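## Task

Press home every drive blank projecting from the rack's front face until it seats and latches, skipping any blank marked with a yellow sticker, which must stay untouched. The rack is free-standing: tilting it beyond a slight amount is a failure, it must finish in its original spot, and blanks count only if they stay seated once the robot lets go.

## Robot and tools

Robot: two xArm7 arms with parallel grippers, named left_arm and right_arm. Each has seven revolute joints in this column order: waist, shoulder, upper arm roll, elbow, forearm roll, wrist pitch, wrist roll. The names are labels only and say nothing about image sides.

Scene frame: origin on the table surface midway between the arms, +x pointing out across the table, +z up, left_arm on the +y side. Arm bases (URDF root) sit at left_arm (-0.055, +0.375, 0) m with identity orientation, and right_arm (-0.004, -0.396, 0) m with quat_wxyz (+0.999, 0, 0, -0.053), a small yaw. Gripper frame: fingers extend along its +z and close along its y. The reported end_effector_position (link pinch) lies between the pads when shut, about 2 cm short of the fingertips; closing pushes the tips roughly 10 mm farther along +z. Reported hand positions can be off, more so at long reach.

Tool execute_actions, argument actions: a list holding one item or nothing. Empty list = look only, returns state without commanding. An item with rows = a motion; an item with only steps = a wait. rows is a list of 1 to 15 rows; each row is exactly 16 numbers covering both arms: left_arm's 7 joint targets then its opening, followed by right_arm's 7 joint targets then its opening. Joint values are absolute target angles in radians (same convention as the Joint positions line), not offsets. Opening runs from -1 (shut) to +1 (wide open, 0.084 m pad gap). Every row lasts one control step of 1/30 s; steps (1 to 15 with rows, default 15) sets the duration, and the final row repeats if rows run short. A wait uses steps up to 300, counted from the previous result. Optional pictures (boolean) controls whether camera images come back; they do by default.

Joint ranges (rad): waist -6.283..6.283, shoulder -2.059..2.094, upper arm roll -6.283..6.283, elbow -0.192..3.927, forearm roll -6.283..6.283, wrist pitch -1.693..3.142, wrist roll -6.283..6.283. A target more than 0.010 beyond a limit and farther out than the current angle makes the whole call rejected, nothing sent. Targets past the real end are clipped, and the result may print "joint sent to its limit"; absence of that line does not prove headroom remains.

Motion limits: target speed at most 3.14 rad/s with about 0.16 s to ramp up; joints of one arm are slowed together so they finish at once. Each step's target stays within 0.623 rad of the measured angle, and targets that would shift the gripper more than 70 mm from where it is get scaled back. After the last row the arms keep heading for it until motion essentially stops or a step is HELD; further pushing needs a new action.

Tool zoom_image: camera (cam_high, cam_left_wrist or cam_right_wrist) and region [x0, y0, x1, y1] in pixels of that camera's latest 504x504 image, top-left origin, at most 504 by 504. Useful for checking sticker colours and whether blanks are flush.

Tool read_manual: optional section, only "licences"; returns licence notices, no motion.

Tool finished_scene: scene = current scene's number. Replying without any tool call ends everything.

Result lines: a state line per arm (left_arm: … | right_arm: …) with gripper position (m), quat_wxyz and linear/angular velocity in the scene frame. Joint positions and Joint velocities give, per arm, the seven joints (rad, rad/s) plus pad gap (m, m/s). grip_measured is the measured opening on the command scale. Joint torques are total drive outputs with per-unit offsets and noise, nonzero even in free air. "joint command not followed" means a clearance check altered or blocked targets on some steps; HELD marks steps where a row was not sent. MOTOR HOT warns from 65 °C; at 80 °C an OVER-TEMPERATURE FAULT brakes that arm until it cools. A TORQUE FAULT happens when contact torque hits a joint's load limit (N m: waist 47.5, shoulder 47.5, upper arm roll 28.5, elbow 28.5, forearm roll 28.5, wrist pitch 19, wrist roll 19): the arm backs that joint off, pauses 10 s and drops the remainder of the call.

Cameras: cam_high (overview) and the two wrist cameras, each 504x504; wrist camera frame has +z forward, +x right, +y down.

Push each blank gently and straight until it stops and latches, then withdraw and confirm it stays in without the gripper. Holding loads heats motors, so avoid long static pushes. Keep movements smooth and efficient.

Each tool is called after "Emit:" as name([rows], argument=value, ...), one row to a line, values as JSON.

## Session

Emit:
execute_actions(actions=[])

Scene clock: 0.00 s of 4500.00 s.
left_arm: end_effector_position=(+0.2269, -0.1149, +0.2875) grip_measured=+1.00 end_effector_quat_wxyz=(+0.374, +0.666, +0.182, +0.619) end_effector_velocity=(+0.000, -0.000, -0.000) end_effector_angular_velocity=(-0.000, +0.000, -0.001) | right_arm: end_effector_position=(+0.4663, -0.2819, +0.3287) grip_measured=+1.00 end_effector_quat_wxyz=(-0.119, +0.843, -0.524, -0.015) end_effector_velocity=(+0.000, -0.001, -0.000) end_effector_angular_velocity=(-0.001, +0.000, -0.001)
Joint positions: left_arm=[ 0.445 -1.656 -1.58   0.754 -0.33   0.035 -2.116  0.084] | right_arm=[ 0.26  -0.101 -0.008  1.248  0.213  1.225  1.198  0.084]
Joint velocities: left_arm=[ 0.001  0.    -0.     0.    -0.    -0.001 -0.     0.   ] | right_arm=[-0.001  0.     0.     0.    -0.001  0.    -0.     0.   ]
Joint torques (N m, as the arm reports them, + toward a larger angle): no reading
Motor temperatures (°C, as the motors report them): left_arm=[36 36 35 38 36 35 36] | right_arm=[36 38 36 37 38 39 36]

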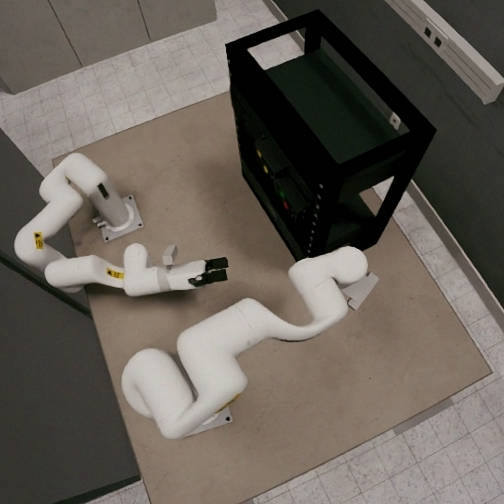

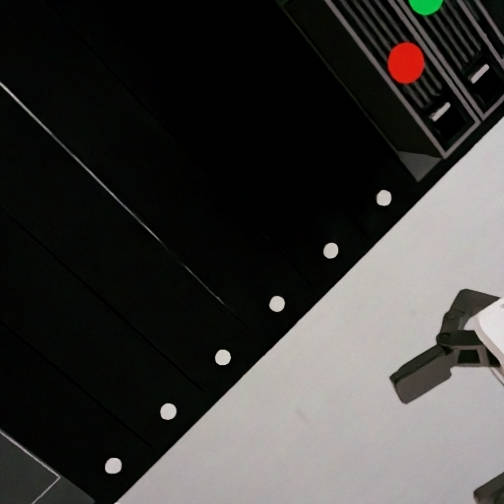

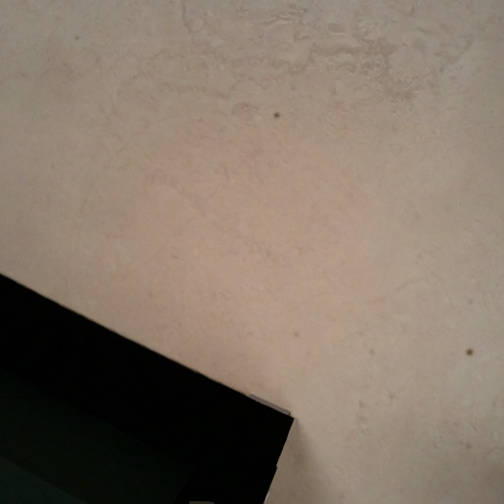

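Emit:
execute_actions([
  {"rows":[[0.445,-1.656,-1.58,0.754,-0.33,0.035,-2.116,-1,-0.9,-0.3,0,0.9,0.213,1.225,1.198,-1]],"steps":15},
], pictures=false)

Emit:
execute_actions([
  {"rows":[[0.2,-1.3,-1.2,0.4,-0.2,-0.3,-1.6,-1,-1.3,-0.3,0,0.9,0.213,1.225,1.198,-1]],"steps":15},
])

Scene clock: 10.63 s of 4500.00 s.
left_arm: end_effector_position=(+0.2268, -0.1151, +0.2874) grip_measured=-1.00 end_effector_quat_wxyz=(+0.375, +0.666, +0.183, +0.619) end_effector_velocity=(-0.000, -0.001, -0.001) end_effector_angular_velocity=(-0.000, +0.002, -0.001) | right_arm: end_effector_position=(+0.4357, -0.4321, +0.2997) grip_measured=-1.00 end_effector_quat_wxyz=(-0.103, +0.745, -0.659, -0.024) end_effector_velocity=(-0.108, -0.343, -0.053) end_effector_angular_velocity=(+0.022, +0.117, -0.815)
Joint positions: left_arm=[ 0.445 -1.656 -1.58   0.754 -0.33   0.035 -2.116  0.   ] | right_arm=[-0.072 -0.189 -0.005  1.094  0.213  1.225  1.198  0.   ]
Joint velocities: left_arm=[-0.     0.    -0.002  0.001 -0.002 -0.    -0.     0.   ] | right_arm=[-0.822 -0.163  0.007 -0.282  0.001  0.    -0.     0.   ]
Joint torques (N m, as the arm reports them, + toward a larger angle): left_arm=[-1.58 13.32 24.51  0.13 -1.18 -0.77  0.23] | right_arm=[  1.6  -19.66   1.77  10.73   0.1   -1.88   0.44]
Motor temperatures (°C, as the motors report them): left_arm=[36 36 38 38 36 35 36] | right_arm=[36 38 36 39 38 40 36]
Steps of this call (steps 1 to 90: nothing new was sent; then 7.13 s passed at rest; steps 91 to 105: all 15 steps of this action). Readings (joint positions):
91: left_arm=[0.445 -1.656 -1.580 0.753 -0.330 0.035 -2.116] | right_arm=[0.260 -0.101 -0.008 1.248 0.213 1.225 1.198]
92: left_arm=[0.445 -1.656 -1.580 0.754 -0.330 0.035 -2.116] | right_arm=[0.258 -0.102 -0.007 1.247 0.213 1.225 1.198]
94: left_arm=[0.445 -1.656 -1.580 0.754 -0.330 0.035 -2.116] | right_arm=[0.227 -0.113 -0.000 1.229 0.214 1.225 1.198]
98: left_arm=[0.445 -1.656 -1.580 0.754 -0.330 0.035 -2.116] | right_arm=[0.114 -0.145 -0.009 1.170 0.213 1.225 1.198]
105: the state above

Scene clock: 11.13 s of 4500.00 s.
left_arm: end_effector_position=(+0.2071, -0.0392, +0.4112) grip_measured=-1.00 end_effector_quat_wxyz=(+0.386, +0.670, +0.107, +0.626) end_effector_velocity=(+0.040, +0.276, +0.159) end_effector_angular_velocity=(+0.257, -0.044, -0.140) | right_arm: end_effector_position=(+0.3574, -0.5926, +0.2796) grip_measured=-1.00 end_effector_quat_wxyz=(+0.098, -0.588, +0.803, +0.023) end_effector_velocity=(-0.206, -0.292, -0.028) end_effector_angular_velocity=(+0.035, +0.050, -0.876)
Joint positions: left_arm=[ 0.252 -1.376 -1.28   0.476 -0.228 -0.228 -1.71   0.   ] | right_arm=[-0.499 -0.249 -0.002  0.99   0.213  1.225  1.198  0.   ]
Joint velocities: left_arm=[-0.496  0.731  0.786 -0.736  0.259 -0.667  1.033  0.   ] | right_arm=[-0.88  -0.081  0.004 -0.142  0.001 -0.     0.     0.   ]
Joint torques (N m, as the arm reports them, + toward a larger angle): left_arm=[ 0.03  6.81 16.81  5.11 -1.4  -1.07  0.16] | right_arm=[  0.84 -17.97   1.26  10.94  -0.14  -1.79   0.49]
Motor temperatures (°C, as the motors report them): left_arm=[36 36 38 38 36 35 36] | right_arm=[36 38 36 40 38 40 36]
Steps of this call (steps 1 to 15: all 15 steps of this action). Readings (joint positions):
1: left_arm=[0.445 -1.656 -1.580 0.754 -0.330 0.035 -2.116] | right_arm=[-0.099 -0.194 -0.005 1.085 0.213 1.225 1.198]
2: left_arm=[0.444 -1.655 -1.579 0.752 -0.329 0.033 -2.113] | right_arm=[-0.127 -0.200 -0.005 1.076 0.213 1.225 1.198]
4: left_arm=[0.428 -1.632 -1.559 0.729 -0.319 0.009 -2.076] | right_arm=[-0.182 -0.209 -0.004 1.059 0.213 1.225 1.198]
8: left_arm=[0.368 -1.544 -1.458 0.643 -0.289 -0.071 -1.953] | right_arm=[-0.296 -0.226 -0.003 1.030 0.213 1.225 1.198]
15: the state above

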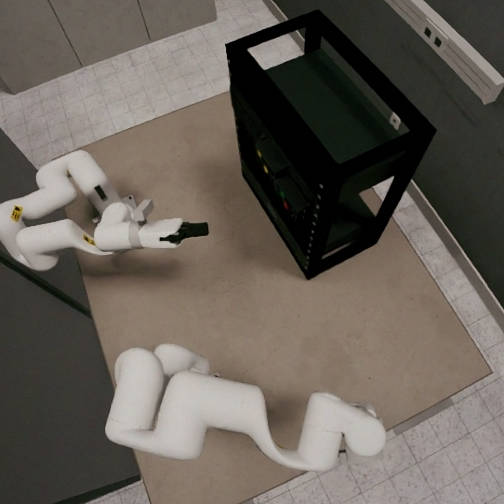

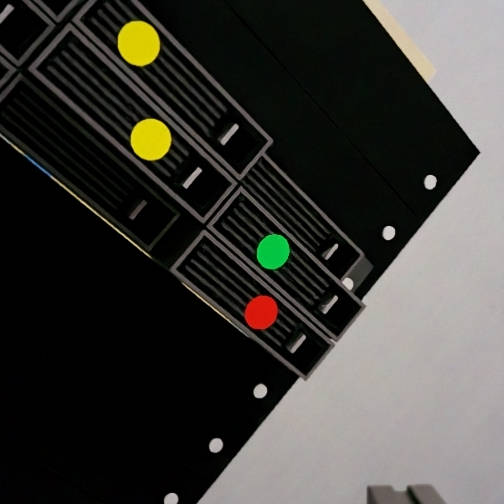

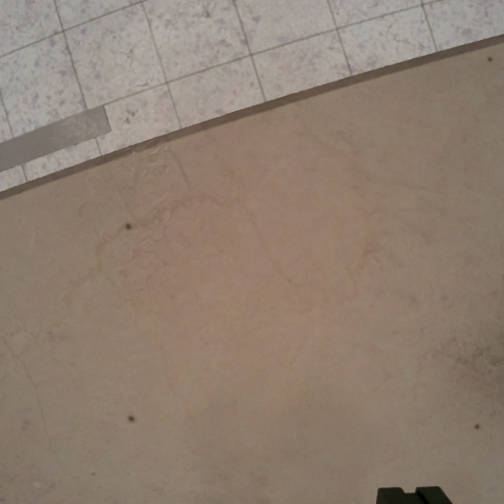

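Go to the look pose.

Emit:
execute_actions([
  {"rows":[[-0.7,-0.6,0,-0.1,0,-1.07,0,-1,-1.3,-0.3,0,0.9,0.213,1.225,1.198,-1]],"steps":15},
], pictures=false)

Emit:
execute_actions([
  {"steps":25},
])

Scene clock: 16.43 s of 4500.00 s.
left_arm: end_effector_position=(+0.1793, +0.0749, +0.3818) grip_measured=-1.00 end_effector_quat_wxyz=(+0.458, +0.696, -0.083, +0.547) end_effector_velocity=(+0.114, +0.259, -0.144) end_effector_angular_velocity=(+0.481, -0.498, +0.039) | right_arm: end_effector_position=(+0.1026, -0.7656, +0.2617) grip_measured=-1.00 end_effector_quat_wxyz=(+0.100, -0.228, +0.969, +0.002) end_effector_velocity=(-0.000, -0.000, +0.000) end_effector_angular_velocity=(-0.001, -0.000, -0.002)
Joint positions: left_arm=[-0.493 -0.728 -0.451 -0.013 -0.035 -0.918 -0.851  0.   ] | right_arm=[-1.3   -0.3   -0.     0.9    0.213  1.225  1.198  0.   ]
Joint velocities: left_arm=[-1.359  0.847  2.176 -0.582  0.224 -0.975  2.178  0.   ] | right_arm=[-0.001 -0.     0.     0.001 -0.    -0.     0.001  0.   ]
Joint torques (N m, as the arm reports them, + toward a larger angle): left_arm=[ 6.03 -7.3   2.22 11.82 -0.72 -1.86 -0.1 ] | right_arm=[  1.15 -16.14   1.16  10.66   0.07  -1.59   0.55]
Motor temperatures (°C, as the motors report them): left_arm=[36 36 38 38 36 35 36] | right_arm=[36 38 36 40 38 40 36]
Steps of this call (steps 1 to 45: the robot went on to your last target; steps 46 to 110: nothing new was sent; then 1.13 s passed at rest; steps 111 to 125: all 15 steps of this action). Readings (joint positions):
111: left_arm=[0.200 -1.300 -1.200 0.400 -0.200 -0.300 -1.600] | right_arm=[-1.300 -0.300 -0.000 0.900 0.213 1.225 1.198]
112: left_arm=[0.198 -1.298 -1.198 0.398 -0.199 -0.303 -1.597] | right_arm=[-1.300 -0.300 -0.000 0.900 0.213 1.225 1.198]
114: left_arm=[0.161 -1.263 -1.164 0.371 -0.186 -0.341 -1.559] | right_arm=[-1.300 -0.300 0.000 0.900 0.213 1.225 1.198]
118: left_arm=[-0.057 -1.046 -0.940 0.204 -0.122 -0.558 -1.343] | right_arm=[-1.300 -0.300 0.000 0.900 0.213 1.225 1.198]
125: the state above

Scene clock: 17.27 s of 4500.00 s.
left_arm: end_effector_position=(+0.2213, +0.1420, +0.3510) grip_measured=-1.00 end_effector_quat_wxyz=(+0.243, +0.664, -0.243, +0.664) end_effector_velocity=(-0.000, -0.000, -0.002) end_effector_angular_velocity=(+0.006, +0.001, -0.001) | right_arm: end_effector_position=(+0.1026, -0.7656, +0.2617) grip_measured=-1.00 end_effector_quat_wxyz=(+0.100, -0.228, +0.969, +0.002) end_effector_velocity=(-0.000, -0.000, +0.000) end_effector_angular_velocity=(-0.001, +0.001, -0.001)
Joint positions: left_arm=[-0.7  -0.6  -0.   -0.1   0.   -1.07 -0.    0.  ] | right_arm=[-1.3   -0.3   -0.     0.9    0.213  1.225  1.198  0.   ]
Joint velocities: left_arm=[-0.002  0.001  0.001 -0.002  0.     0.001  0.004  0.   ] | right_arm=[-0.001 -0.     0.     0.    -0.001  0.     0.001  0.   ]
Joint torques (N m, as the arm reports them, + toward a larger angle): left_arm=[-1.38 -4.31  0.72  9.58  0.46 -2.58  0.14] | right_arm=[  0.94 -15.94   1.22  10.64   0.    -1.63   0.41]
Motor temperatures (°C, as the motors report them): left_arm=[36 36 38 38 36 35 36] | right_arm=[36 38 36 41 38 40 36]
Steps of this call (steps 1 to 25: the robot went on to your last target). Readings (joint positions):
1: left_arm=[-0.532 -0.703 -0.382 -0.031 -0.028 -0.946 -0.779] | right_arm=[-1.300 -0.300 -0.000 0.900 0.213 1.225 1.198]
2: left_arm=[-0.563 -0.684 -0.320 -0.043 -0.023 -0.968 -0.708] | right_arm=[-1.300 -0.300 0.000 0.900 0.213 1.225 1.198]
4: left_arm=[-0.609 -0.656 -0.213 -0.062 -0.016 -1.003 -0.554] | right_arm=[-1.300 -0.300 0.000 0.900 0.213 1.225 1.198]
8: left_arm=[-0.670 -0.619 -0.068 -0.087 -0.005 -1.048 -0.226] | right_arm=[-1.300 -0.300 0.000 0.900 0.213 1.225 1.198]
25: the state above

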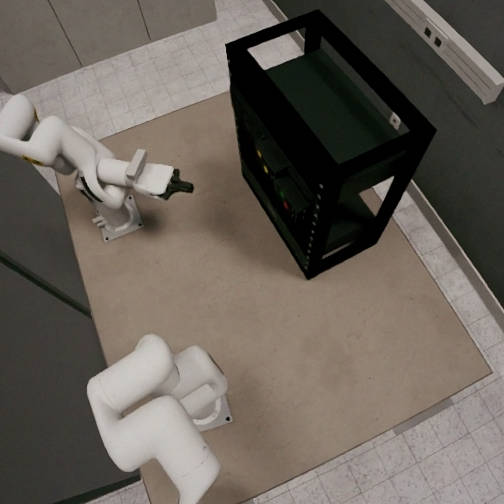

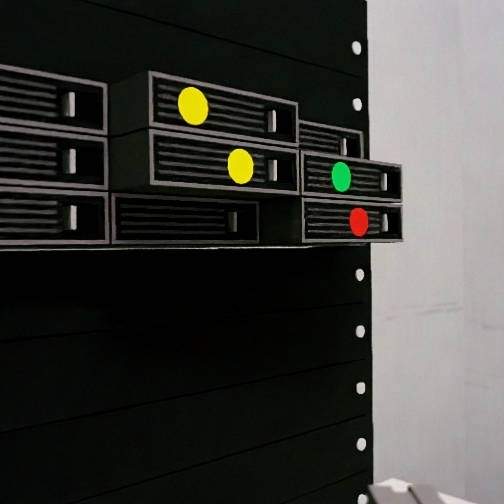

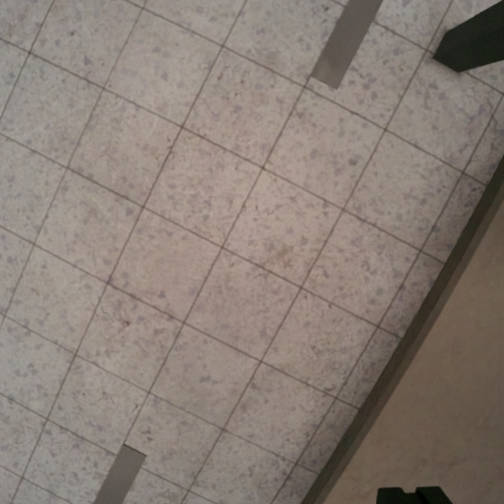

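Emit:
execute_actions([
  {"rows":[[0.7,-0.6,0,-0.1,0,-1.07,0,-1,-0.6,-0.6,0,-0.1,0,-1.07,0,-1]],"steps":15},
], pictures=false)

Emit:
execute_actions([
  {"steps":15},
], pictures=false)

Emit:
execute_actions([
  {"rows":[[0.7,-0.6,0,-0.1,0,-1.07,0,-1,0.77,-0.6,0,-0.1,0,-1.07,0,-1]],"steps":15},
], pictures=false)

Emit:
execute_actions([
  {"steps":12},
])

Scene clock: 42.53 s of 4500.00 s.
left_arm: end_effector_position=(+0.2950, +0.2851, +0.3509) grip_measured=-1.00 end_effector_quat_wxyz=(+0.089, +0.702, -0.089, +0.701) end_effector_velocity=(+0.098, +0.381, -0.000) end_effector_angular_velocity=(+0.001, -0.001, +1.089) | right_arm: end_effector_position=(+0.1840, -0.6909, +0.1764) grip_measured=-1.00 end_effector_quat_wxyz=(+0.029, -0.585, +0.807, -0.072) end_effector_velocity=(+0.092, +0.210, -0.253) end_effector_angular_velocity=(-0.490, +0.144, +1.768)
Joint positions: left_arm=[-0.251 -0.6    0.    -0.1   -0.    -1.07  -0.     0.   ] | right_arm=[-0.935 -0.46   0.001  0.484  0.1    0.808  0.782  0.   ]
Joint velocities: left_arm=[ 1.091  0.    -0.002 -0.001  0.    -0.002 -0.     0.   ] | right_arm=[ 0.679 -0.283 -0.004 -1.079 -0.202 -1.075 -1.075  0.   ]
Joint torques (N m, as the arm reports them, + toward a larger angle): left_arm=[-1.27 -3.91  0.78  9.62  0.37 -2.76  0.2 ] | right_arm=[-1.1  -9.71  0.25 10.04  0.4  -1.95  0.53]
Motor temperatures (°C, as the motors report them): left_arm=[36 36 36 40 36 35 36] | right_arm=[36 38 36 43 38 40 36]
Steps of this call (steps 1 to 30: the robot went on to your last target; steps 31 to 90: nothing new was sent; then 21.77 s passed at rest; steps 91 to 105: all 15 steps of this action). Readings (joint positions):
91: left_arm=[-0.700 -0.600 -0.000 -0.100 0.000 -1.070 -0.000] | right_arm=[-1.300 -0.300 -0.000 0.900 0.213 1.225 1.198]
92: left_arm=[-0.698 -0.600 -0.000 -0.100 0.000 -1.070 0.000] | right_arm=[-1.298 -0.301 -0.001 0.898 0.212 1.222 1.195]
94: left_arm=[-0.662 -0.600 -0.001 -0.100 0.001 -1.070 0.000] | right_arm=[-1.264 -0.319 -0.005 0.864 0.199 1.183 1.157]
98: left_arm=[-0.506 -0.600 0.000 -0.100 -0.000 -1.070 -0.000] | right_arm=[-1.123 -0.382 0.003 0.723 0.155 1.048 1.021]
105: the state above

Scene clock: 43.03 s of 4500.00 s.
left_arm: end_effector_position=(+0.2908, +0.4801, +0.3509) grip_measured=-1.00 end_effector_quat_wxyz=(-0.104, +0.700, +0.104, +0.699) end_effector_velocity=(-0.114, +0.377, +0.000) end_effector_angular_velocity=(+0.001, +0.000, +1.089) | right_arm: end_effector_position=(+0.2475, -0.6226, +0.1361) grip_measured=-1.00 end_effector_quat_wxyz=(+0.108, +0.867, -0.371, +0.316) end_effector_velocity=(+0.202, -0.089, +0.365) end_effector_angular_velocity=(-1.606, -1.229, +0.647)
Joint positions: left_arm=[ 0.295 -0.6    0.    -0.1   -0.    -1.07  -0.     0.   ] | right_arm=[-0.625 -0.589  0.    -0.058  0.008 -0.149  0.068  0.   ]
Joint velocities: left_arm=[ 1.09  -0.    -0.    -0.     0.001  0.     0.     0.   ] | right_arm=[ 0.199 -0.088 -0.004 -0.324 -0.058 -2.224 -0.527  0.   ]
Joint torques (N m, as the arm reports them, + toward a larger angle): left_arm=[-1.43 -4.18  0.62  9.58  0.29 -2.68  0.13] | right_arm=[-2.3  -4.02  0.8  11.26  0.26 -2.57  0.58]
Motor temperatures (°C, as the motors report them): left_arm=[36 36 36 40 36 35 36] | right_arm=[36 38 36 43 38 40 36]
Steps of this call (steps 1 to 15: the robot went on to your last target). Readings (joint positions):
1: left_arm=[-0.215 -0.600 0.000 -0.100 -0.000 -1.070 -0.000] | right_arm=[-0.913 -0.469 0.001 0.448 0.093 0.772 0.745]
2: left_arm=[-0.179 -0.600 0.000 -0.100 -0.000 -1.070 -0.000] | right_arm=[-0.892 -0.478 0.001 0.412 0.087 0.735 0.708]
4: left_arm=[-0.106 -0.600 0.000 -0.100 -0.000 -1.070 -0.000] | right_arm=[-0.851 -0.495 0.000 0.337 0.074 0.654 0.627]
8: left_arm=[0.040 -0.600 0.000 -0.100 -0.000 -1.070 -0.000] | right_arm=[-0.758 -0.534 0.000 0.176 0.047 0.430 0.408]
15: the state above

Scene clock: 43.53 s of 4500.00 s.
left_arm: end_effector_position=(+0.2233, +0.6057, +0.3508) grip_measured=-1.00 end_effector_quat_wxyz=(-0.240, +0.666, +0.240, +0.665) end_effector_velocity=(-0.018, +0.022, -0.000) end_effector_angular_velocity=(+0.003, +0.003, +0.078) | right_arm: end_effector_position=(+0.3494, -0.5244, +0.2500) grip_measured=-1.00 end_effector_quat_wxyz=(+0.089, +0.820, -0.155, +0.544) end_effector_velocity=(+0.134, +0.331, +0.175) end_effector_angular_velocity=(-0.275, -0.637, +0.966)
Joint positions: left_arm=[ 0.692 -0.6   -0.    -0.1    0.    -1.07   0.     0.   ] | right_arm=[-0.241 -0.596 -0.    -0.083  0.003 -0.655  0.024  0.   ]
Joint velocities: left_arm=[ 0.085 -0.    -0.004 -0.     0.004  0.001  0.     0.   ] | right_arm=[ 0.946 -0.007  0.    -0.029 -0.005 -0.715 -0.04   0.   ]
Joint torques (N m, as the arm reports them, + toward a larger angle): left_arm=[-2.41 -4.28  0.62  9.73  0.44 -2.64  0.19] | right_arm=[ 1.04 -3.5   1.53  7.96 -0.1  -2.43  0.23]
Motor temperatures (°C, as the motors report them): left_arm=[36 36 36 40 36 35 36] | right_arm=[36 38 36 43 38 40 36]
Steps of this call (steps 1 to 15: all 15 steps of this action). Readings (joint positions):
1: left_arm=[0.331 -0.600 0.000 -0.100 -0.000 -1.070 -0.000] | right_arm=[-0.620 -0.592 0.000 -0.066 0.006 -0.219 0.054]
2: left_arm=[0.368 -0.600 0.000 -0.100 -0.000 -1.070 -0.000] | right_arm=[-0.616 -0.593 -0.000 -0.069 0.005 -0.280 0.047]
4: left_arm=[0.440 -0.600 0.000 -0.100 -0.000 -1.070 -0.000] | right_arm=[-0.584 -0.594 -0.002 -0.070 0.005 -0.359 0.042]
8: left_arm=[0.586 -0.600 0.000 -0.100 -0.000 -1.070 -0.000] | right_arm=[-0.456 -0.594 0.000 -0.076 0.004 -0.458 0.035]
15: the state above

Scene clock: 43.93 s of 4500.00 s.
left_arm: end_effector_position=(+0.2215, +0.6079, +0.3508) grip_measured=-1.00 end_effector_quat_wxyz=(-0.242, +0.665, +0.242, +0.664) end_effector_velocity=(-0.000, +0.000, -0.000) end_effector_angular_velocity=(-0.000, +0.001, +0.001) | right_arm: end_effector_position=(+0.3696, -0.3777, +0.3027) grip_measured=-1.00 end_effector_quat_wxyz=(-0.019, +0.772, +0.014, +0.635) end_effector_velocity=(-0.032, +0.382, +0.093) end_effector_angular_velocity=(-0.004, -0.367, +1.030)
Joint positions: left_arm=[ 0.7  -0.6  -0.   -0.1   0.   -1.07  0.    0.  ] | right_arm=[ 0.156 -0.598 -0.    -0.092  0.001 -0.87   0.011  0.   ]
Joint velocities: left_arm=[ 0.001  0.    -0.     0.    -0.     0.001  0.     0.   ] | right_arm=[ 1.024 -0.003  0.    -0.015 -0.002 -0.378 -0.021  0.   ]
Joint torques (N m, as the arm reports them, + toward a larger angle): left_arm=[-0.94 -4.21  0.54  9.61  0.43 -2.56  0.23] | right_arm=[ 0.68 -3.17  1.3   7.84 -0.29 -2.25  0.31]
Motor temperatures (°C, as the motors report them): left_arm=[36 36 35 40 36 35 36] | right_arm=[36 38 36 43 38 40 36]
Steps of this call (steps 1 to 12: the robot went on to your last target). Readings (joint positions):
1: left_arm=[0.694 -0.600 -0.000 -0.100 0.000 -1.070 0.000] | right_arm=[-0.209 -0.596 -0.000 -0.084 0.003 -0.678 0.022]
2: left_arm=[0.696 -0.600 -0.000 -0.100 0.000 -1.070 0.000] | right_arm=[-0.177 -0.597 -0.000 -0.085 0.002 -0.701 0.021]
4: left_arm=[0.698 -0.600 -0.000 -0.100 0.000 -1.070 0.000] | right_arm=[-0.112 -0.597 -0.000 -0.086 0.002 -0.742 0.019]
8: left_arm=[0.699 -0.600 -0.000 -0.100 0.000 -1.070 0.000] | right_arm=[0.020 -0.598 -0.000 -0.089 0.002 -0.813 0.015]
12: the state above

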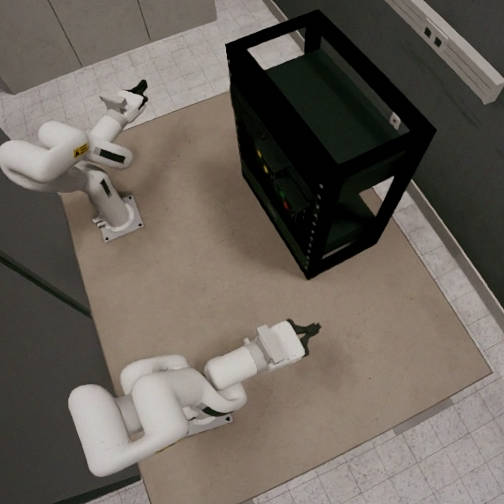

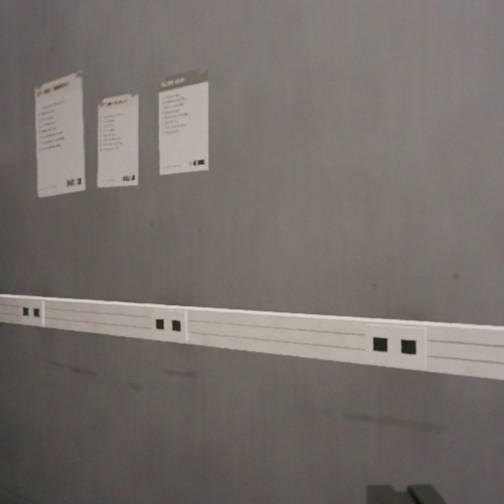

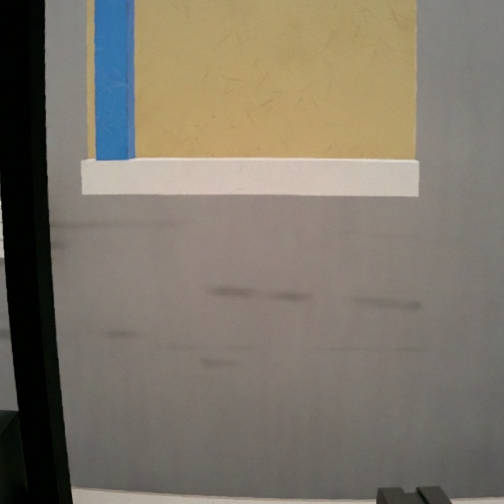

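Emit:
execute_actions([
  {"steps":20},
], pictures=false)

Emit:
execute_actions([
  {"rows":[[0.7,-0.6,0,-0.1,0,-1.07,0,-1,0.77,-0.415,0,0.404,0,-0.752,0,-1]],"steps":15},
], pictures=false)

Emit:
execute_actions([
  {"steps":8},
])

Scene clock: 50.23 s of 4500.00 s.
left_arm: end_effector_position=(+0.2214, +0.6080, +0.3509) grip_measured=-1.00 end_effector_quat_wxyz=(-0.242, +0.665, +0.243, +0.664) end_effector_velocity=(-0.000, +0.000, +0.001) end_effector_angular_velocity=(+0.001, -0.002, +0.002) | right_arm: end_effector_position=(+0.2813, -0.1731, +0.3509) grip_measured=-1.00 end_effector_quat_wxyz=(-0.230, +0.669, +0.230, +0.668) end_effector_velocity=(+0.000, -0.000, -0.000) end_effector_angular_velocity=(+0.001, +0.001, -0.001)
Joint positions: left_arm=[ 0.7  -0.6   0.   -0.1   0.   -1.07  0.    0.  ] | right_arm=[ 0.77 -0.6   0.   -0.1   0.   -1.07 -0.    0.  ]
Joint velocities: left_arm=[ 0.001 -0.     0.001  0.     0.    -0.001 -0.     0.   ] | right_arm=[-0.    -0.     0.    -0.     0.    -0.     0.001  0.   ]
Joint torques (N m, as the arm reports them, + toward a larger angle): left_arm=[-1.5  -4.18  0.78  9.56  0.35 -2.63  0.22] | right_arm=[ 0.95 -2.71  1.54  7.89 -0.17 -1.99  0.31]
Motor temperatures (°C, as the motors report them): left_arm=[36 36 35 40 36 35 36] | right_arm=[36 38 36 42 38 40 36]
Steps of this call (steps 1 to 45: the robot went on to your last target; steps 46 to 110: nothing new was sent; then 2.63 s passed at rest). Readings (joint positions):
1: left_arm=[0.700 -0.600 -0.000 -0.100 0.000 -1.070 0.000] | right_arm=[0.190 -0.598 -0.000 -0.092 0.001 -0.882 0.011]
2: left_arm=[0.700 -0.600 -0.000 -0.100 0.000 -1.070 0.000] | right_arm=[0.225 -0.598 -0.000 -0.093 0.001 -0.894 0.010]
4: left_arm=[0.700 -0.600 -0.000 -0.100 0.000 -1.070 0.000] | right_arm=[0.294 -0.599 -0.000 -0.094 0.001 -0.916 0.009]
8: left_arm=[0.700 -0.600 -0.000 -0.100 0.000 -1.070 0.000] | right_arm=[0.433 -0.599 -0.000 -0.096 0.001 -0.961 0.006]
110: the state above
All arms were judged still, so your last target was given up. Only a new action makes them travel on or press farther. Fingers that are still opening or closing keep moving.

Scene clock: 50.73 s of 4500.00 s.
left_arm: end_effector_position=(+0.2214, +0.6080, +0.3509) grip_measured=-1.00 end_effector_quat_wxyz=(-0.242, +0.665, +0.243, +0.664) end_effector_velocity=(-0.000, +0.000, -0.000) end_effector_angular_velocity=(-0.000, -0.001, +0.001) | right_arm: end_effector_position=(+0.3666, -0.1065, +0.4416) grip_measured=-1.00 end_effector_quat_wxyz=(-0.230, +0.668, +0.230, +0.669) end_effector_velocity=(+0.138, +0.109, +0.184) end_effector_angular_velocity=(+0.024, -0.029, +0.001)
Joint positions: left_arm=[ 0.7  -0.6  -0.   -0.1  -0.   -1.07 -0.    0.  ] | right_arm=[ 0.77  -0.439  0.     0.339  0.    -0.795  0.     0.   ]
Joint velocities: left_arm=[-0.     0.     0.    -0.001 -0.001 -0.001 -0.     0.   ] | right_arm=[0.001 0.282 0.001 0.797 0.001 0.477 0.    0.   ]
Joint torques (N m, as the arm reports them, + toward a larger angle): left_arm=[-1.36 -4.07  0.64  9.61  0.42 -2.61  0.2 ] | right_arm=[  0.84 -12.78   1.24   6.71  -0.22  -2.28   0.47]
Motor temperatures (°C, as the motors report them): left_arm=[36 36 35 40 36 35 36] | right_arm=[36 38 36 42 38 40 36]
Steps of this call (steps 1 to 15: all 15 steps of this action). Readings (joint positions):
1: left_arm=[0.700 -0.600 0.000 -0.100 0.000 -1.070 0.000] | right_arm=[0.770 -0.600 0.000 -0.100 -0.000 -1.070 -0.000]
2: left_arm=[0.700 -0.600 -0.000 -0.100 0.000 -1.070 0.000] | right_arm=[0.770 -0.599 -0.000 -0.098 -0.000 -1.068 -0.000]
4: left_arm=[0.700 -0.600 0.000 -0.100 -0.000 -1.070 -0.000] | right_arm=[0.770 -0.586 -0.000 -0.065 -0.000 -1.044 -0.000]
8: left_arm=[0.700 -0.600 -0.000 -0.100 0.000 -1.070 -0.000] | right_arm=[0.770 -0.530 0.000 0.094 0.000 -0.949 0.000]
15: the state above

Scene clock: 51.00 s of 4500.00 s.
left_arm: end_effector_position=(+0.2214, +0.6080, +0.3509) grip_measured=-1.00 end_effector_quat_wxyz=(-0.242, +0.665, +0.243, +0.664) end_effector_velocity=(+0.000, +0.000, +0.000) end_effector_angular_velocity=(+0.001, -0.000, +0.000) | right_arm: end_effector_position=(+0.3775, -0.0980, +0.4537) grip_measured=-1.00 end_effector_quat_wxyz=(-0.230, +0.669, +0.230, +0.668) end_effector_velocity=(+0.006, +0.004, +0.007) end_effector_angular_velocity=(+0.000, +0.000, -0.001)
Joint positions: left_arm=[ 0.7  -0.6   0.   -0.1  -0.   -1.07 -0.    0.  ] | right_arm=[ 0.77  -0.416 -0.     0.4   -0.    -0.754 -0.     0.   ]
Joint velocities: left_arm=[ 0.001 -0.    -0.001  0.    -0.    -0.    -0.     0.   ] | right_arm=[-0.001  0.011  0.     0.033  0.     0.021  0.     0.   ]
Joint torques (N m, as the arm reports them, + toward a larger angle): left_arm=[-1.33 -4.05  0.82  9.52  0.38 -2.71  0.24] | right_arm=[  0.91 -11.48   1.18   9.86  -0.08  -2.02   0.5 ]
Motor temperatures (°C, as the motors report them): left_arm=[36 36 35 40 36 35 36] | right_arm=[36 38 36 42 38 40 36]
Steps of this call (steps 1 to 8: the robot went on to your last target). Readings (joint positions):
1: left_arm=[0.700 -0.600 -0.000 -0.100 -0.000 -1.070 -0.000] | right_arm=[0.770 -0.431 0.000 0.362 0.000 -0.781 0.000]
2: left_arm=[0.700 -0.600 -0.000 -0.100 0.000 -1.070 -0.000] | right_arm=[0.770 -0.426 0.000 0.376 0.000 -0.772 0.000]
4: left_arm=[0.700 -0.600 -0.000 -0.100 0.000 -1.070 -0.000] | right_arm=[0.770 -0.420 0.000 0.391 0.000 -0.761 0.000]
8: the state above

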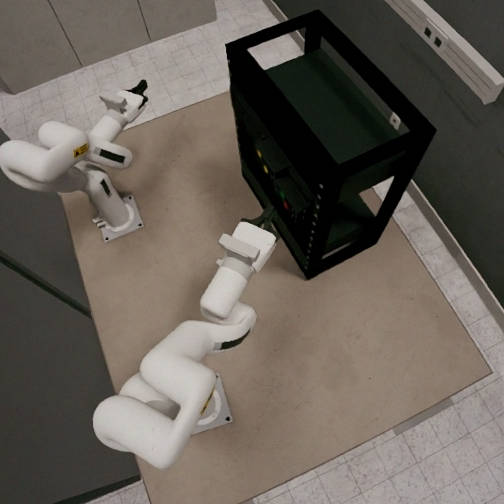

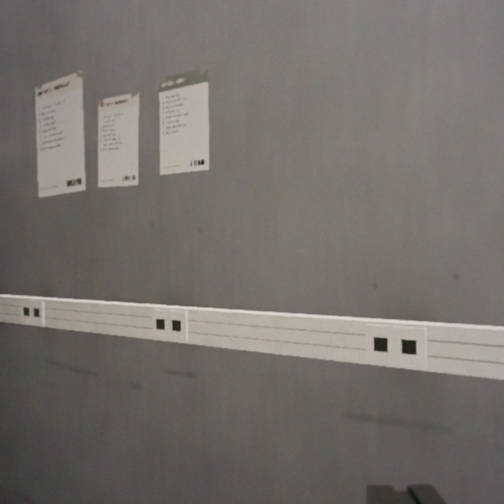

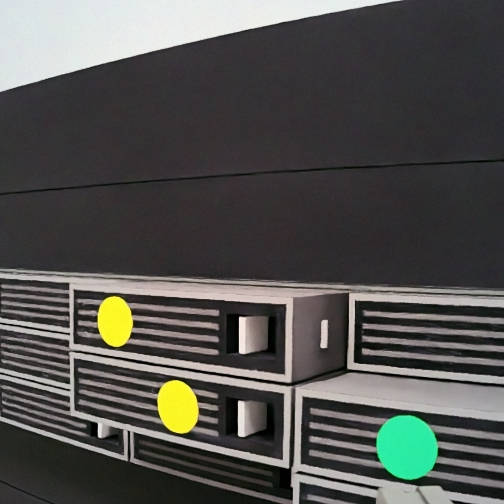

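Emit:
execute_actions([
  {"rows":[[0.7,-0.6,0,-0.1,0,-1.07,0,-1,0.705,-0.241,0,0.56,0,-0.77,0,-1]],"steps":15},
])

Scene clock: 57.03 s of 4500.00 s.
left_arm: end_effector_position=(+0.2214, +0.6080, +0.3509) grip_measured=-1.00 end_effector_quat_wxyz=(-0.242, +0.665, +0.243, +0.664) end_effector_velocity=(-0.000, +0.000, +0.000) end_effector_angular_velocity=(+0.000, -0.001, +0.000) | right_arm: end_effector_position=(+0.4341, -0.0943, +0.4580) grip_measured=-1.00 end_effector_quat_wxyz=(-0.210, +0.674, +0.210, +0.676) end_effector_velocity=(+0.009, -0.002, -0.001) end_effector_angular_velocity=(-0.000, +0.004, -0.013)
Joint positions: left_arm=[ 0.7  -0.6  -0.   -0.1   0.   -1.07  0.    0.  ] | right_arm=[ 0.707 -0.244  0.002  0.558 -0.001 -0.771  0.     0.   ]
Joint velocities: left_arm=[ 0.     0.    -0.001  0.    -0.001 -0.001 -0.     0.   ] | right_arm=[-0.01   0.022 -0.002  0.02   0.002  0.002  0.     0.   ]
Joint torques (N m, as the arm reports them, + toward a larger angle): left_arm=[-1.3  -4.1   0.83  9.43  0.44 -2.58  0.05] | right_arm=[ -5.28 -11.93  -5.62   9.46   2.07  -1.01   0.47]
Motor temperatures (°C, as the motors report them): left_arm=[36 36 35 40 36 35 36] | right_arm=[36 38 36 42 38 40 36]
Steps of this call (steps 1 to 30: the robot went on to your last target; steps 31 to 90: nothing new was sent; then 2.53 s passed at rest; steps 91 to 105: all 15 steps of this action). Readings (joint positions):
91: left_arm=[0.700 -0.600 -0.000 -0.100 -0.000 -1.070 0.000] | right_arm=[0.770 -0.415 0.000 0.404 -0.000 -0.752 -0.000]
92: left_arm=[0.700 -0.600 -0.000 -0.100 -0.000 -1.070 -0.000] | right_arm=[0.769 -0.413 0.000 0.406 -0.000 -0.752 -0.000]
94: left_arm=[0.700 -0.600 -0.000 -0.100 -0.000 -1.070 -0.000] | right_arm=[0.756 -0.379 0.001 0.437 -0.000 -0.757 -0.000]
98: left_arm=[0.700 -0.600 -0.000 -0.100 0.000 -1.070 -0.000] | right_arm=[0.717 -0.271 0.001 0.533 -0.001 -0.768 0.000]
105: the state above

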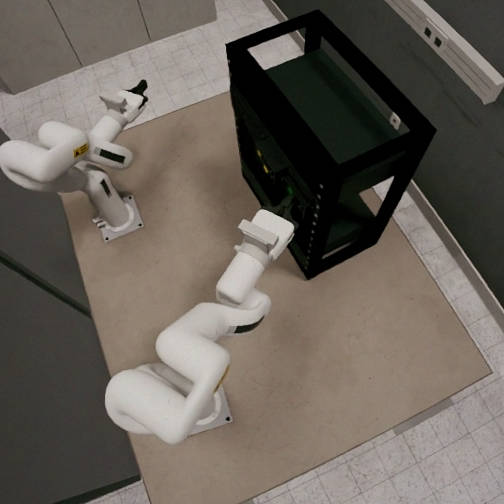

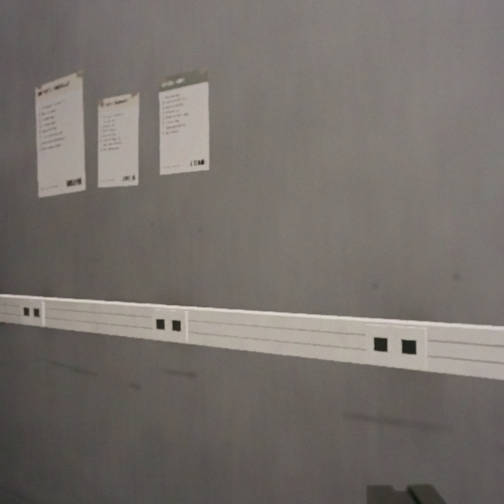

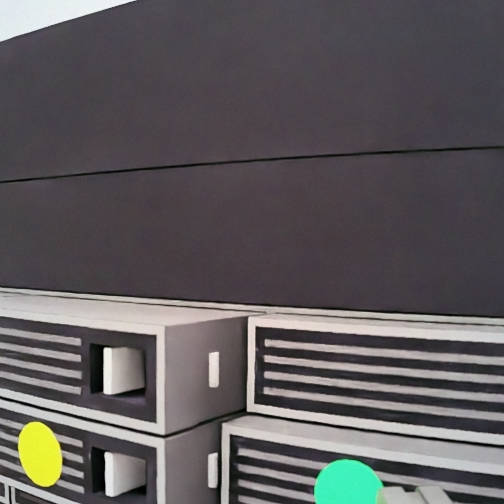

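Good. Go to x≈.49.

Emit:
execute_actions([
  {"rows":[[0.675,-0.15,0,0.641,0,-0.78,0,-1,0.675,-0.15,0,0.641,0,-0.78,0,-1]],"steps":15},
])

Scene clock: 69.20 s of 4500.00 s.
left_arm: end_effector_position=(+0.3229, +0.6832, +0.4154) grip_measured=-1.00 end_effector_quat_wxyz=(-0.235, +0.671, +0.239, +0.662) end_effector_velocity=(+0.245, +0.174, +0.175) end_effector_angular_velocity=(+0.038, -0.046, -0.040) | right_arm: end_effector_position=(+0.4586, -0.0876, +0.4605) grip_measured=-1.00 end_effector_quat_wxyz=(-0.205, +0.670, +0.205, +0.683) end_effector_velocity=(+0.002, -0.001, -0.001) end_effector_angular_velocity=(+0.003, -0.005, -0.004)
Joint positions: left_arm=[ 0.684 -0.309  0.     0.365  0.    -0.883  0.     0.   ] | right_arm=[ 0.679 -0.155  0.013  0.64  -0.005 -0.792  0.     0.   ]
Joint velocities: left_arm=[-0.038  0.667 -0.002  1.156 -0.     0.429 -0.     0.   ] | right_arm=[-0.006  0.011  0.002  0.003  0.001 -0.014 -0.001  0.   ]
Joint torques (N m, as the arm reports them, + toward a larger angle): left_arm=[ -1.58 -12.03   0.56  10.59   0.35  -2.82   0.23] | right_arm=[-23.31   8.92 -24.79  14.62   7.58   5.22   0.37]
Motor temperatures (°C, as the motors report them): left_arm=[36 36 35 40 36 35 36] | right_arm=[36 38 37 43 38 40 36]
Steps of this call (steps 1 to 15: the robot went on to your last target; steps 16 to 90: nothing new was sent; then 8.67 s passed at rest; steps 91 to 105: all 15 steps of this action). Readings (joint positions):
91: left_arm=[0.700 -0.600 0.000 -0.100 -0.000 -1.070 0.000] | right_arm=[0.705 -0.241 0.000 0.560 -0.000 -0.770 0.000]
92: left_arm=[0.700 -0.598 -0.000 -0.098 -0.000 -1.069 -0.000] | right_arm=[0.704 -0.239 0.000 0.562 -0.000 -0.770 0.000]
94: left_arm=[0.698 -0.573 -0.000 -0.065 -0.000 -1.051 -0.000] | right_arm=[0.695 -0.212 0.001 0.586 -0.000 -0.774 -0.000]
98: left_arm=[0.692 -0.461 0.000 0.102 0.000 -0.981 0.000] | right_arm=[0.685 -0.170 0.011 0.623 -0.004 -0.788 -0.000]
105: the state above

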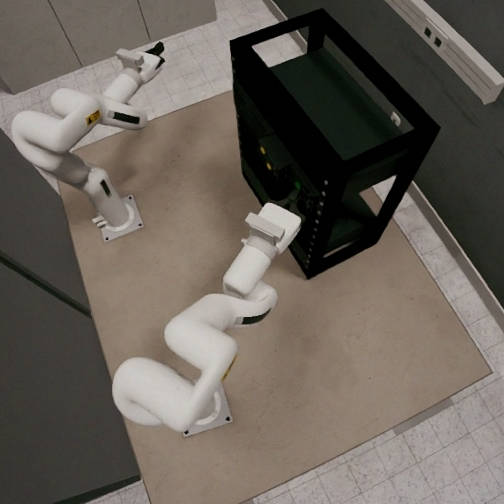

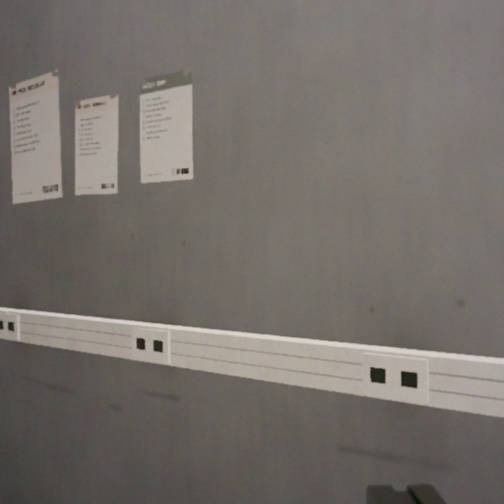

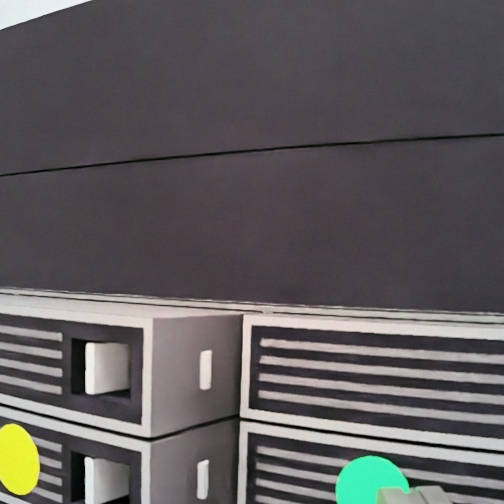

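Emit:
execute_actions([
  {"rows":[[0.675,-0.15,0,0.641,0,-0.78,0,-1,0.705,-0.241,0,0.56,0,-0.77,0,-1],[0.675,-0.15,0,0.641,0,-0.78,0,-1,0.705,-0.241,0,0.56,0,-0.77,0,-1],[0.675,-0.15,0,0.641,0,-0.78,0,-1,0.705,-0.241,0,0.56,0,-0.77,0,-1],[0.675,-0.15,0,0.641,0,-0.78,0,-1,0.77,-0.5,0,0.17,0,-0.9,0,-1]],"steps":15},
], pictures=false)

Emit:
execute_actions([
  {"rows":[[0.675,-0.15,0,0.641,0,-0.78,0,-1,0.6,-0.6,0,-0.1,0,-1.07,0,-1]],"steps":15},
], pictures=false)

Emit:
execute_actions([
  {"steps":10},
])

Scene clock: 80.33 s of 4500.00 s.
left_arm: end_effector_position=(+0.3801, +0.7234, +0.4549) grip_measured=-1.00 end_effector_quat_wxyz=(-0.234, +0.667, +0.234, +0.667) end_effector_velocity=(+0.001, -0.001, -0.000) end_effector_angular_velocity=(-0.001, +0.001, -0.003) | right_arm: end_effector_position=(+0.3557, -0.1260, +0.4137) grip_measured=-1.00 end_effector_quat_wxyz=(-0.224, +0.672, +0.224, +0.669) end_effector_velocity=(-0.227, -0.060, -0.114) end_effector_angular_velocity=(-0.012, -0.011, +0.196)
Joint positions: left_arm=[ 0.675 -0.15  -0.     0.641  0.    -0.78   0.     0.   ] | right_arm=[ 0.754 -0.45  -0.003  0.24   0.001 -0.877 -0.     0.   ]
Joint velocities: left_arm=[-0.002 -0.    -0.001 -0.    -0.001  0.001 -0.     0.   ] | right_arm=[ 0.165 -0.575  0.025 -0.822 -0.01  -0.249 -0.     0.   ]
Joint torques (N m, as the arm reports them, + toward a larger angle): left_arm=[ -1.3  -16.85   0.39  11.43   0.35  -2.62   0.13] | right_arm=[-0.59 -2.77  0.65 11.04 -0.18 -1.8   0.48]
Motor temperatures (°C, as the motors report them): left_arm=[36 36 35 41 36 35 36] | right_arm=[37 38 40 46 39 42 36]
Steps of this call (steps 1 to 30: the robot went on to your last target; steps 31 to 90: nothing new was sent; then 7.63 s passed at rest; steps 91 to 105: all 15 steps of this action). Readings (joint positions):
91: left_arm=[0.675 -0.150 -0.000 0.641 0.000 -0.780 0.000] | right_arm=[0.678 -0.154 0.014 0.641 -0.005 -0.793 -0.000]
92: left_arm=[0.675 -0.150 0.000 0.641 -0.000 -0.780 0.000] | right_arm=[0.679 -0.156 0.013 0.639 -0.005 -0.793 -0.000]
94: left_arm=[0.675 -0.150 -0.000 0.641 -0.000 -0.780 0.000] | right_arm=[0.687 -0.178 0.010 0.619 -0.004 -0.781 0.000]
98: left_arm=[0.675 -0.150 -0.000 0.641 0.000 -0.780 0.000] | right_arm=[0.705 -0.271 -0.008 0.498 0.003 -0.797 -0.000]
105: the state above

Scene clock: 80.83 s of 4500.00 s.
left_arm: end_effector_position=(+0.3801, +0.7234, +0.4549) grip_measured=-1.00 end_effector_quat_wxyz=(-0.234, +0.667, +0.234, +0.667) end_effector_velocity=(-0.000, +0.000, +0.000) end_effector_angular_velocity=(-0.000, -0.001, +0.001) | right_arm: end_effector_position=(+0.3162, -0.2220, +0.3525) grip_measured=-1.00 end_effector_quat_wxyz=(-0.174, +0.686, +0.174, +0.685) end_effector_velocity=(-0.013, -0.024, -0.009) end_effector_angular_velocity=(+0.007, -0.023, -0.042)
Joint positions: left_arm=[ 0.675 -0.15  -0.     0.641  0.    -0.78   0.     0.   ] | right_arm=[ 0.604 -0.596 -0.    -0.091  0.    -1.065 -0.     0.   ]
Joint velocities: left_arm=[ 0.001 -0.    -0.     0.    -0.001 -0.     0.     0.   ] | right_arm=[-0.049 -0.04   0.005 -0.081 -0.003 -0.064 -0.     0.   ]
Joint torques (N m, as the arm reports them, + toward a larger angle): left_arm=[ -1.35 -16.83   0.61  11.44   0.54  -2.56   0.12] | right_arm=[ 1.74 -2.18  1.53  8.45 -0.03 -1.73  0.37]
Motor temperatures (°C, as the motors report them): left_arm=[36 36 35 41 36 35 36] | right_arm=[37 38 40 46 39 42 36]
Steps of this call (steps 1 to 15: all 15 steps of this action). Readings (joint positions):
1: left_arm=[0.675 -0.150 -0.000 0.641 0.000 -0.780 -0.000] | right_arm=[0.759 -0.466 -0.002 0.216 0.001 -0.884 -0.000]
2: left_arm=[0.675 -0.150 -0.000 0.641 0.000 -0.780 -0.000] | right_arm=[0.761 -0.478 -0.001 0.198 0.001 -0.891 -0.000]
4: left_arm=[0.675 -0.150 0.000 0.641 0.000 -0.780 0.000] | right_arm=[0.739 -0.501 0.000 0.151 0.000 -0.921 -0.000]
8: left_arm=[0.675 -0.150 0.000 0.641 -0.000 -0.780 -0.000] | right_arm=[0.664 -0.552 -0.002 0.017 0.001 -0.999 0.000]
15: the state above

Scene clock: 81.17 s of 4500.00 s.
left_arm: end_effector_position=(+0.3801, +0.7234, +0.4549) grip_measured=-1.00 end_effector_quat_wxyz=(-0.234, +0.667, +0.234, +0.667) end_effector_velocity=(+0.000, -0.000, -0.001) end_effector_angular_velocity=(-0.001, +0.002, -0.001) | right_arm: end_effector_position=(+0.3150, -0.2243, +0.3511) grip_measured=-1.00 end_effector_quat_wxyz=(-0.173, +0.686, +0.173, +0.686) end_effector_velocity=(-0.001, -0.002, -0.002) end_effector_angular_velocity=(-0.001, +0.002, -0.003)
Joint positions: left_arm=[ 0.675 -0.15   0.     0.641 -0.    -0.78  -0.     0.   ] | right_arm=[ 0.6   -0.6    0.    -0.099 -0.    -1.07  -0.     0.   ]
Joint velocities: left_arm=[-0.     0.    -0.    -0.001 -0.     0.     0.     0.   ] | right_arm=[-0.003 -0.002 -0.001 -0.006 -0.001 -0.002 -0.     0.   ]
Joint torques (N m, as the arm reports them, + toward a larger angle): left_arm=[ -1.6  -16.7    0.48  11.18   0.3   -2.73   0.16] | right_arm=[ 0.73 -2.81  1.41  7.74 -0.09 -2.01  0.38]
Motor temperatures (°C, as the motors report them): left_arm=[36 36 35 41 36 35 36] | right_arm=[37 38 40 46 39 42 36]
Steps of this call (steps 1 to 10: the robot went on to your last target). Readings (joint positions):
1: left_arm=[0.675 -0.150 0.000 0.641 -0.000 -0.780 0.000] | right_arm=[0.603 -0.597 0.000 -0.093 -0.000 -1.066 -0.000]
2: left_arm=[0.675 -0.150 -0.000 0.641 -0.000 -0.780 -0.000] | right_arm=[0.602 -0.598 0.000 -0.095 -0.000 -1.067 -0.000]
4: left_arm=[0.675 -0.150 0.000 0.641 0.000 -0.780 0.000] | right_arm=[0.601 -0.599 0.000 -0.097 -0.000 -1.069 -0.000]
8: left_arm=[0.675 -0.150 -0.000 0.641 0.000 -0.780 -0.000] | right_arm=[0.600 -0.600 0.000 -0.099 -0.000 -1.070 -0.000]
10: the state above

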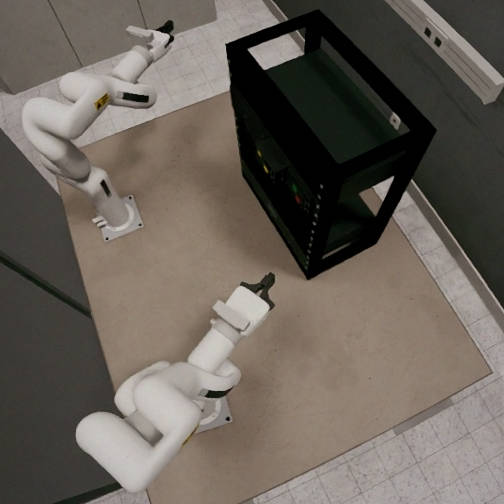

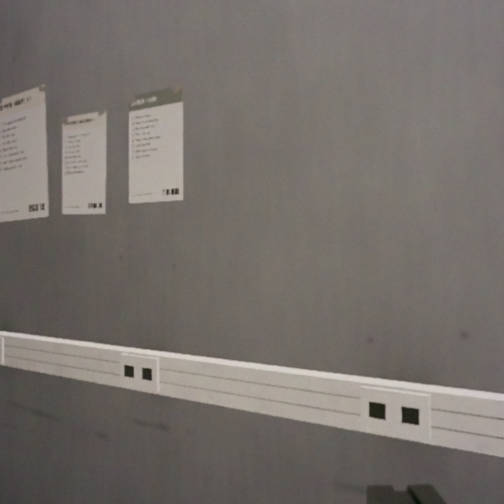

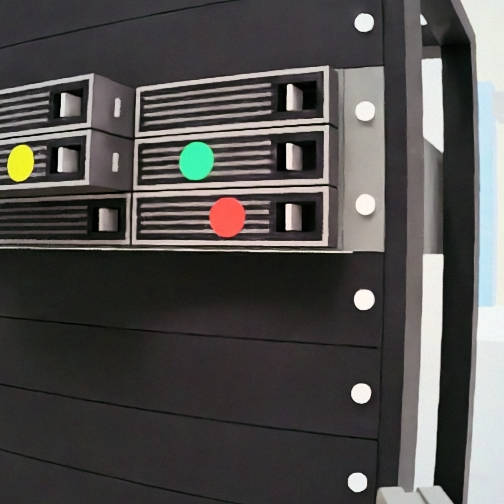

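Emit:
execute_actions([
  {"rows":[[0.675,-0.15,0,0.641,0,-0.78,0,-1,0.92,-0.6,0,-0.1,0,-1.07,0,-1]],"steps":15},
])

Scene clock: 87.43 s of 4500.00 s.
left_arm: end_effector_position=(+0.3801, +0.7234, +0.4549) grip_measured=-1.00 end_effector_quat_wxyz=(-0.234, +0.667, +0.234, +0.667) end_effector_velocity=(+0.000, +0.000, +0.001) end_effector_angular_velocity=(+0.001, -0.003, +0.000) | right_arm: end_effector_position=(+0.2471, -0.1352, +0.3508) grip_measured=-1.00 end_effector_quat_wxyz=(-0.277, +0.651, +0.277, +0.650) end_effector_velocity=(-0.022, +0.021, -0.000) end_effector_angular_velocity=(+0.004, +0.005, +0.085)
Joint positions: left_arm=[ 0.675 -0.15   0.     0.641 -0.    -0.78  -0.     0.   ] | right_arm=[ 0.911 -0.6    0.    -0.1   -0.    -1.07  -0.     0.   ]
Joint velocities: left_arm=[-0.001 -0.     0.     0.002 -0.001 -0.001 -0.     0.   ] | right_arm=[ 0.094  0.    -0.007  0.     0.003  0.     0.001  0.   ]
Joint torques (N m, as the arm reports them, + toward a larger angle): left_arm=[ -1.26 -16.96   0.45  11.24   0.56  -2.62   0.27] | right_arm=[-0.84 -2.83  1.26  7.78  0.   -2.    0.51]
Motor temperatures (°C, as the motors report them): left_arm=[36 36 35 41 36 35 36] | right_arm=[37 38 39 45 39 41 36]
Steps of this call (steps 1 to 15: the robot went on to your last target; steps 16 to 90: nothing new was sent; then 2.77 s passed at rest; steps 91 to 105: all 15 steps of this action). Readings (joint positions):
91: left_arm=[0.675 -0.150 -0.000 0.641 -0.000 -0.780 -0.000] | right_arm=[0.600 -0.600 -0.000 -0.100 0.000 -1.070 -0.000]
92: left_arm=[0.675 -0.150 -0.000 0.641 0.000 -0.780 0.000] | right_arm=[0.602 -0.600 -0.000 -0.100 0.000 -1.070 0.000]
94: left_arm=[0.675 -0.150 0.000 0.641 0.000 -0.780 -0.000] | right_arm=[0.638 -0.600 -0.001 -0.100 0.001 -1.070 0.000]
98: left_arm=[0.675 -0.150 -0.000 0.641 -0.000 -0.780 0.000] | right_arm=[0.794 -0.600 0.001 -0.100 -0.000 -1.070 -0.000]
105: the state above

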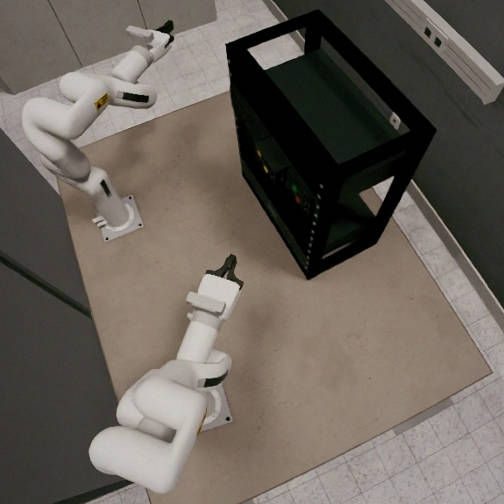

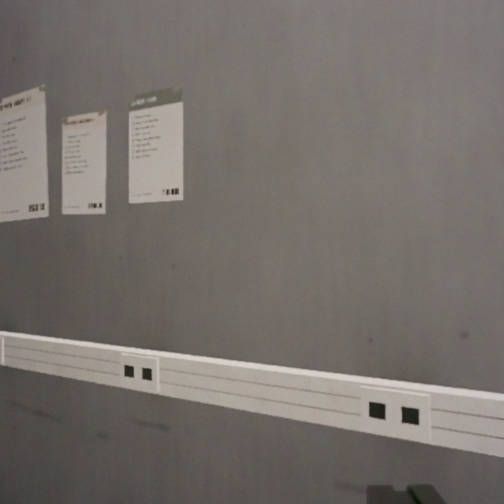

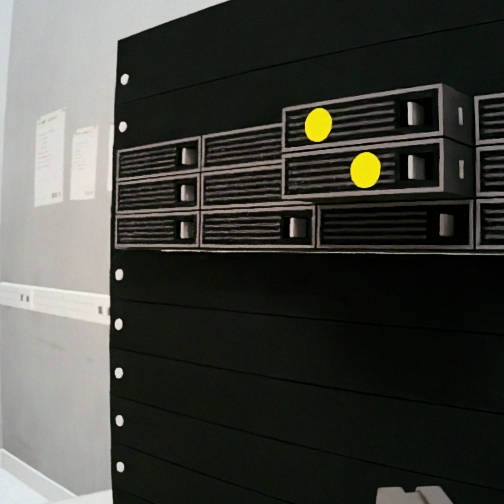

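Emit:
finished_scene(scene=2)

The scene is finished: the task was done.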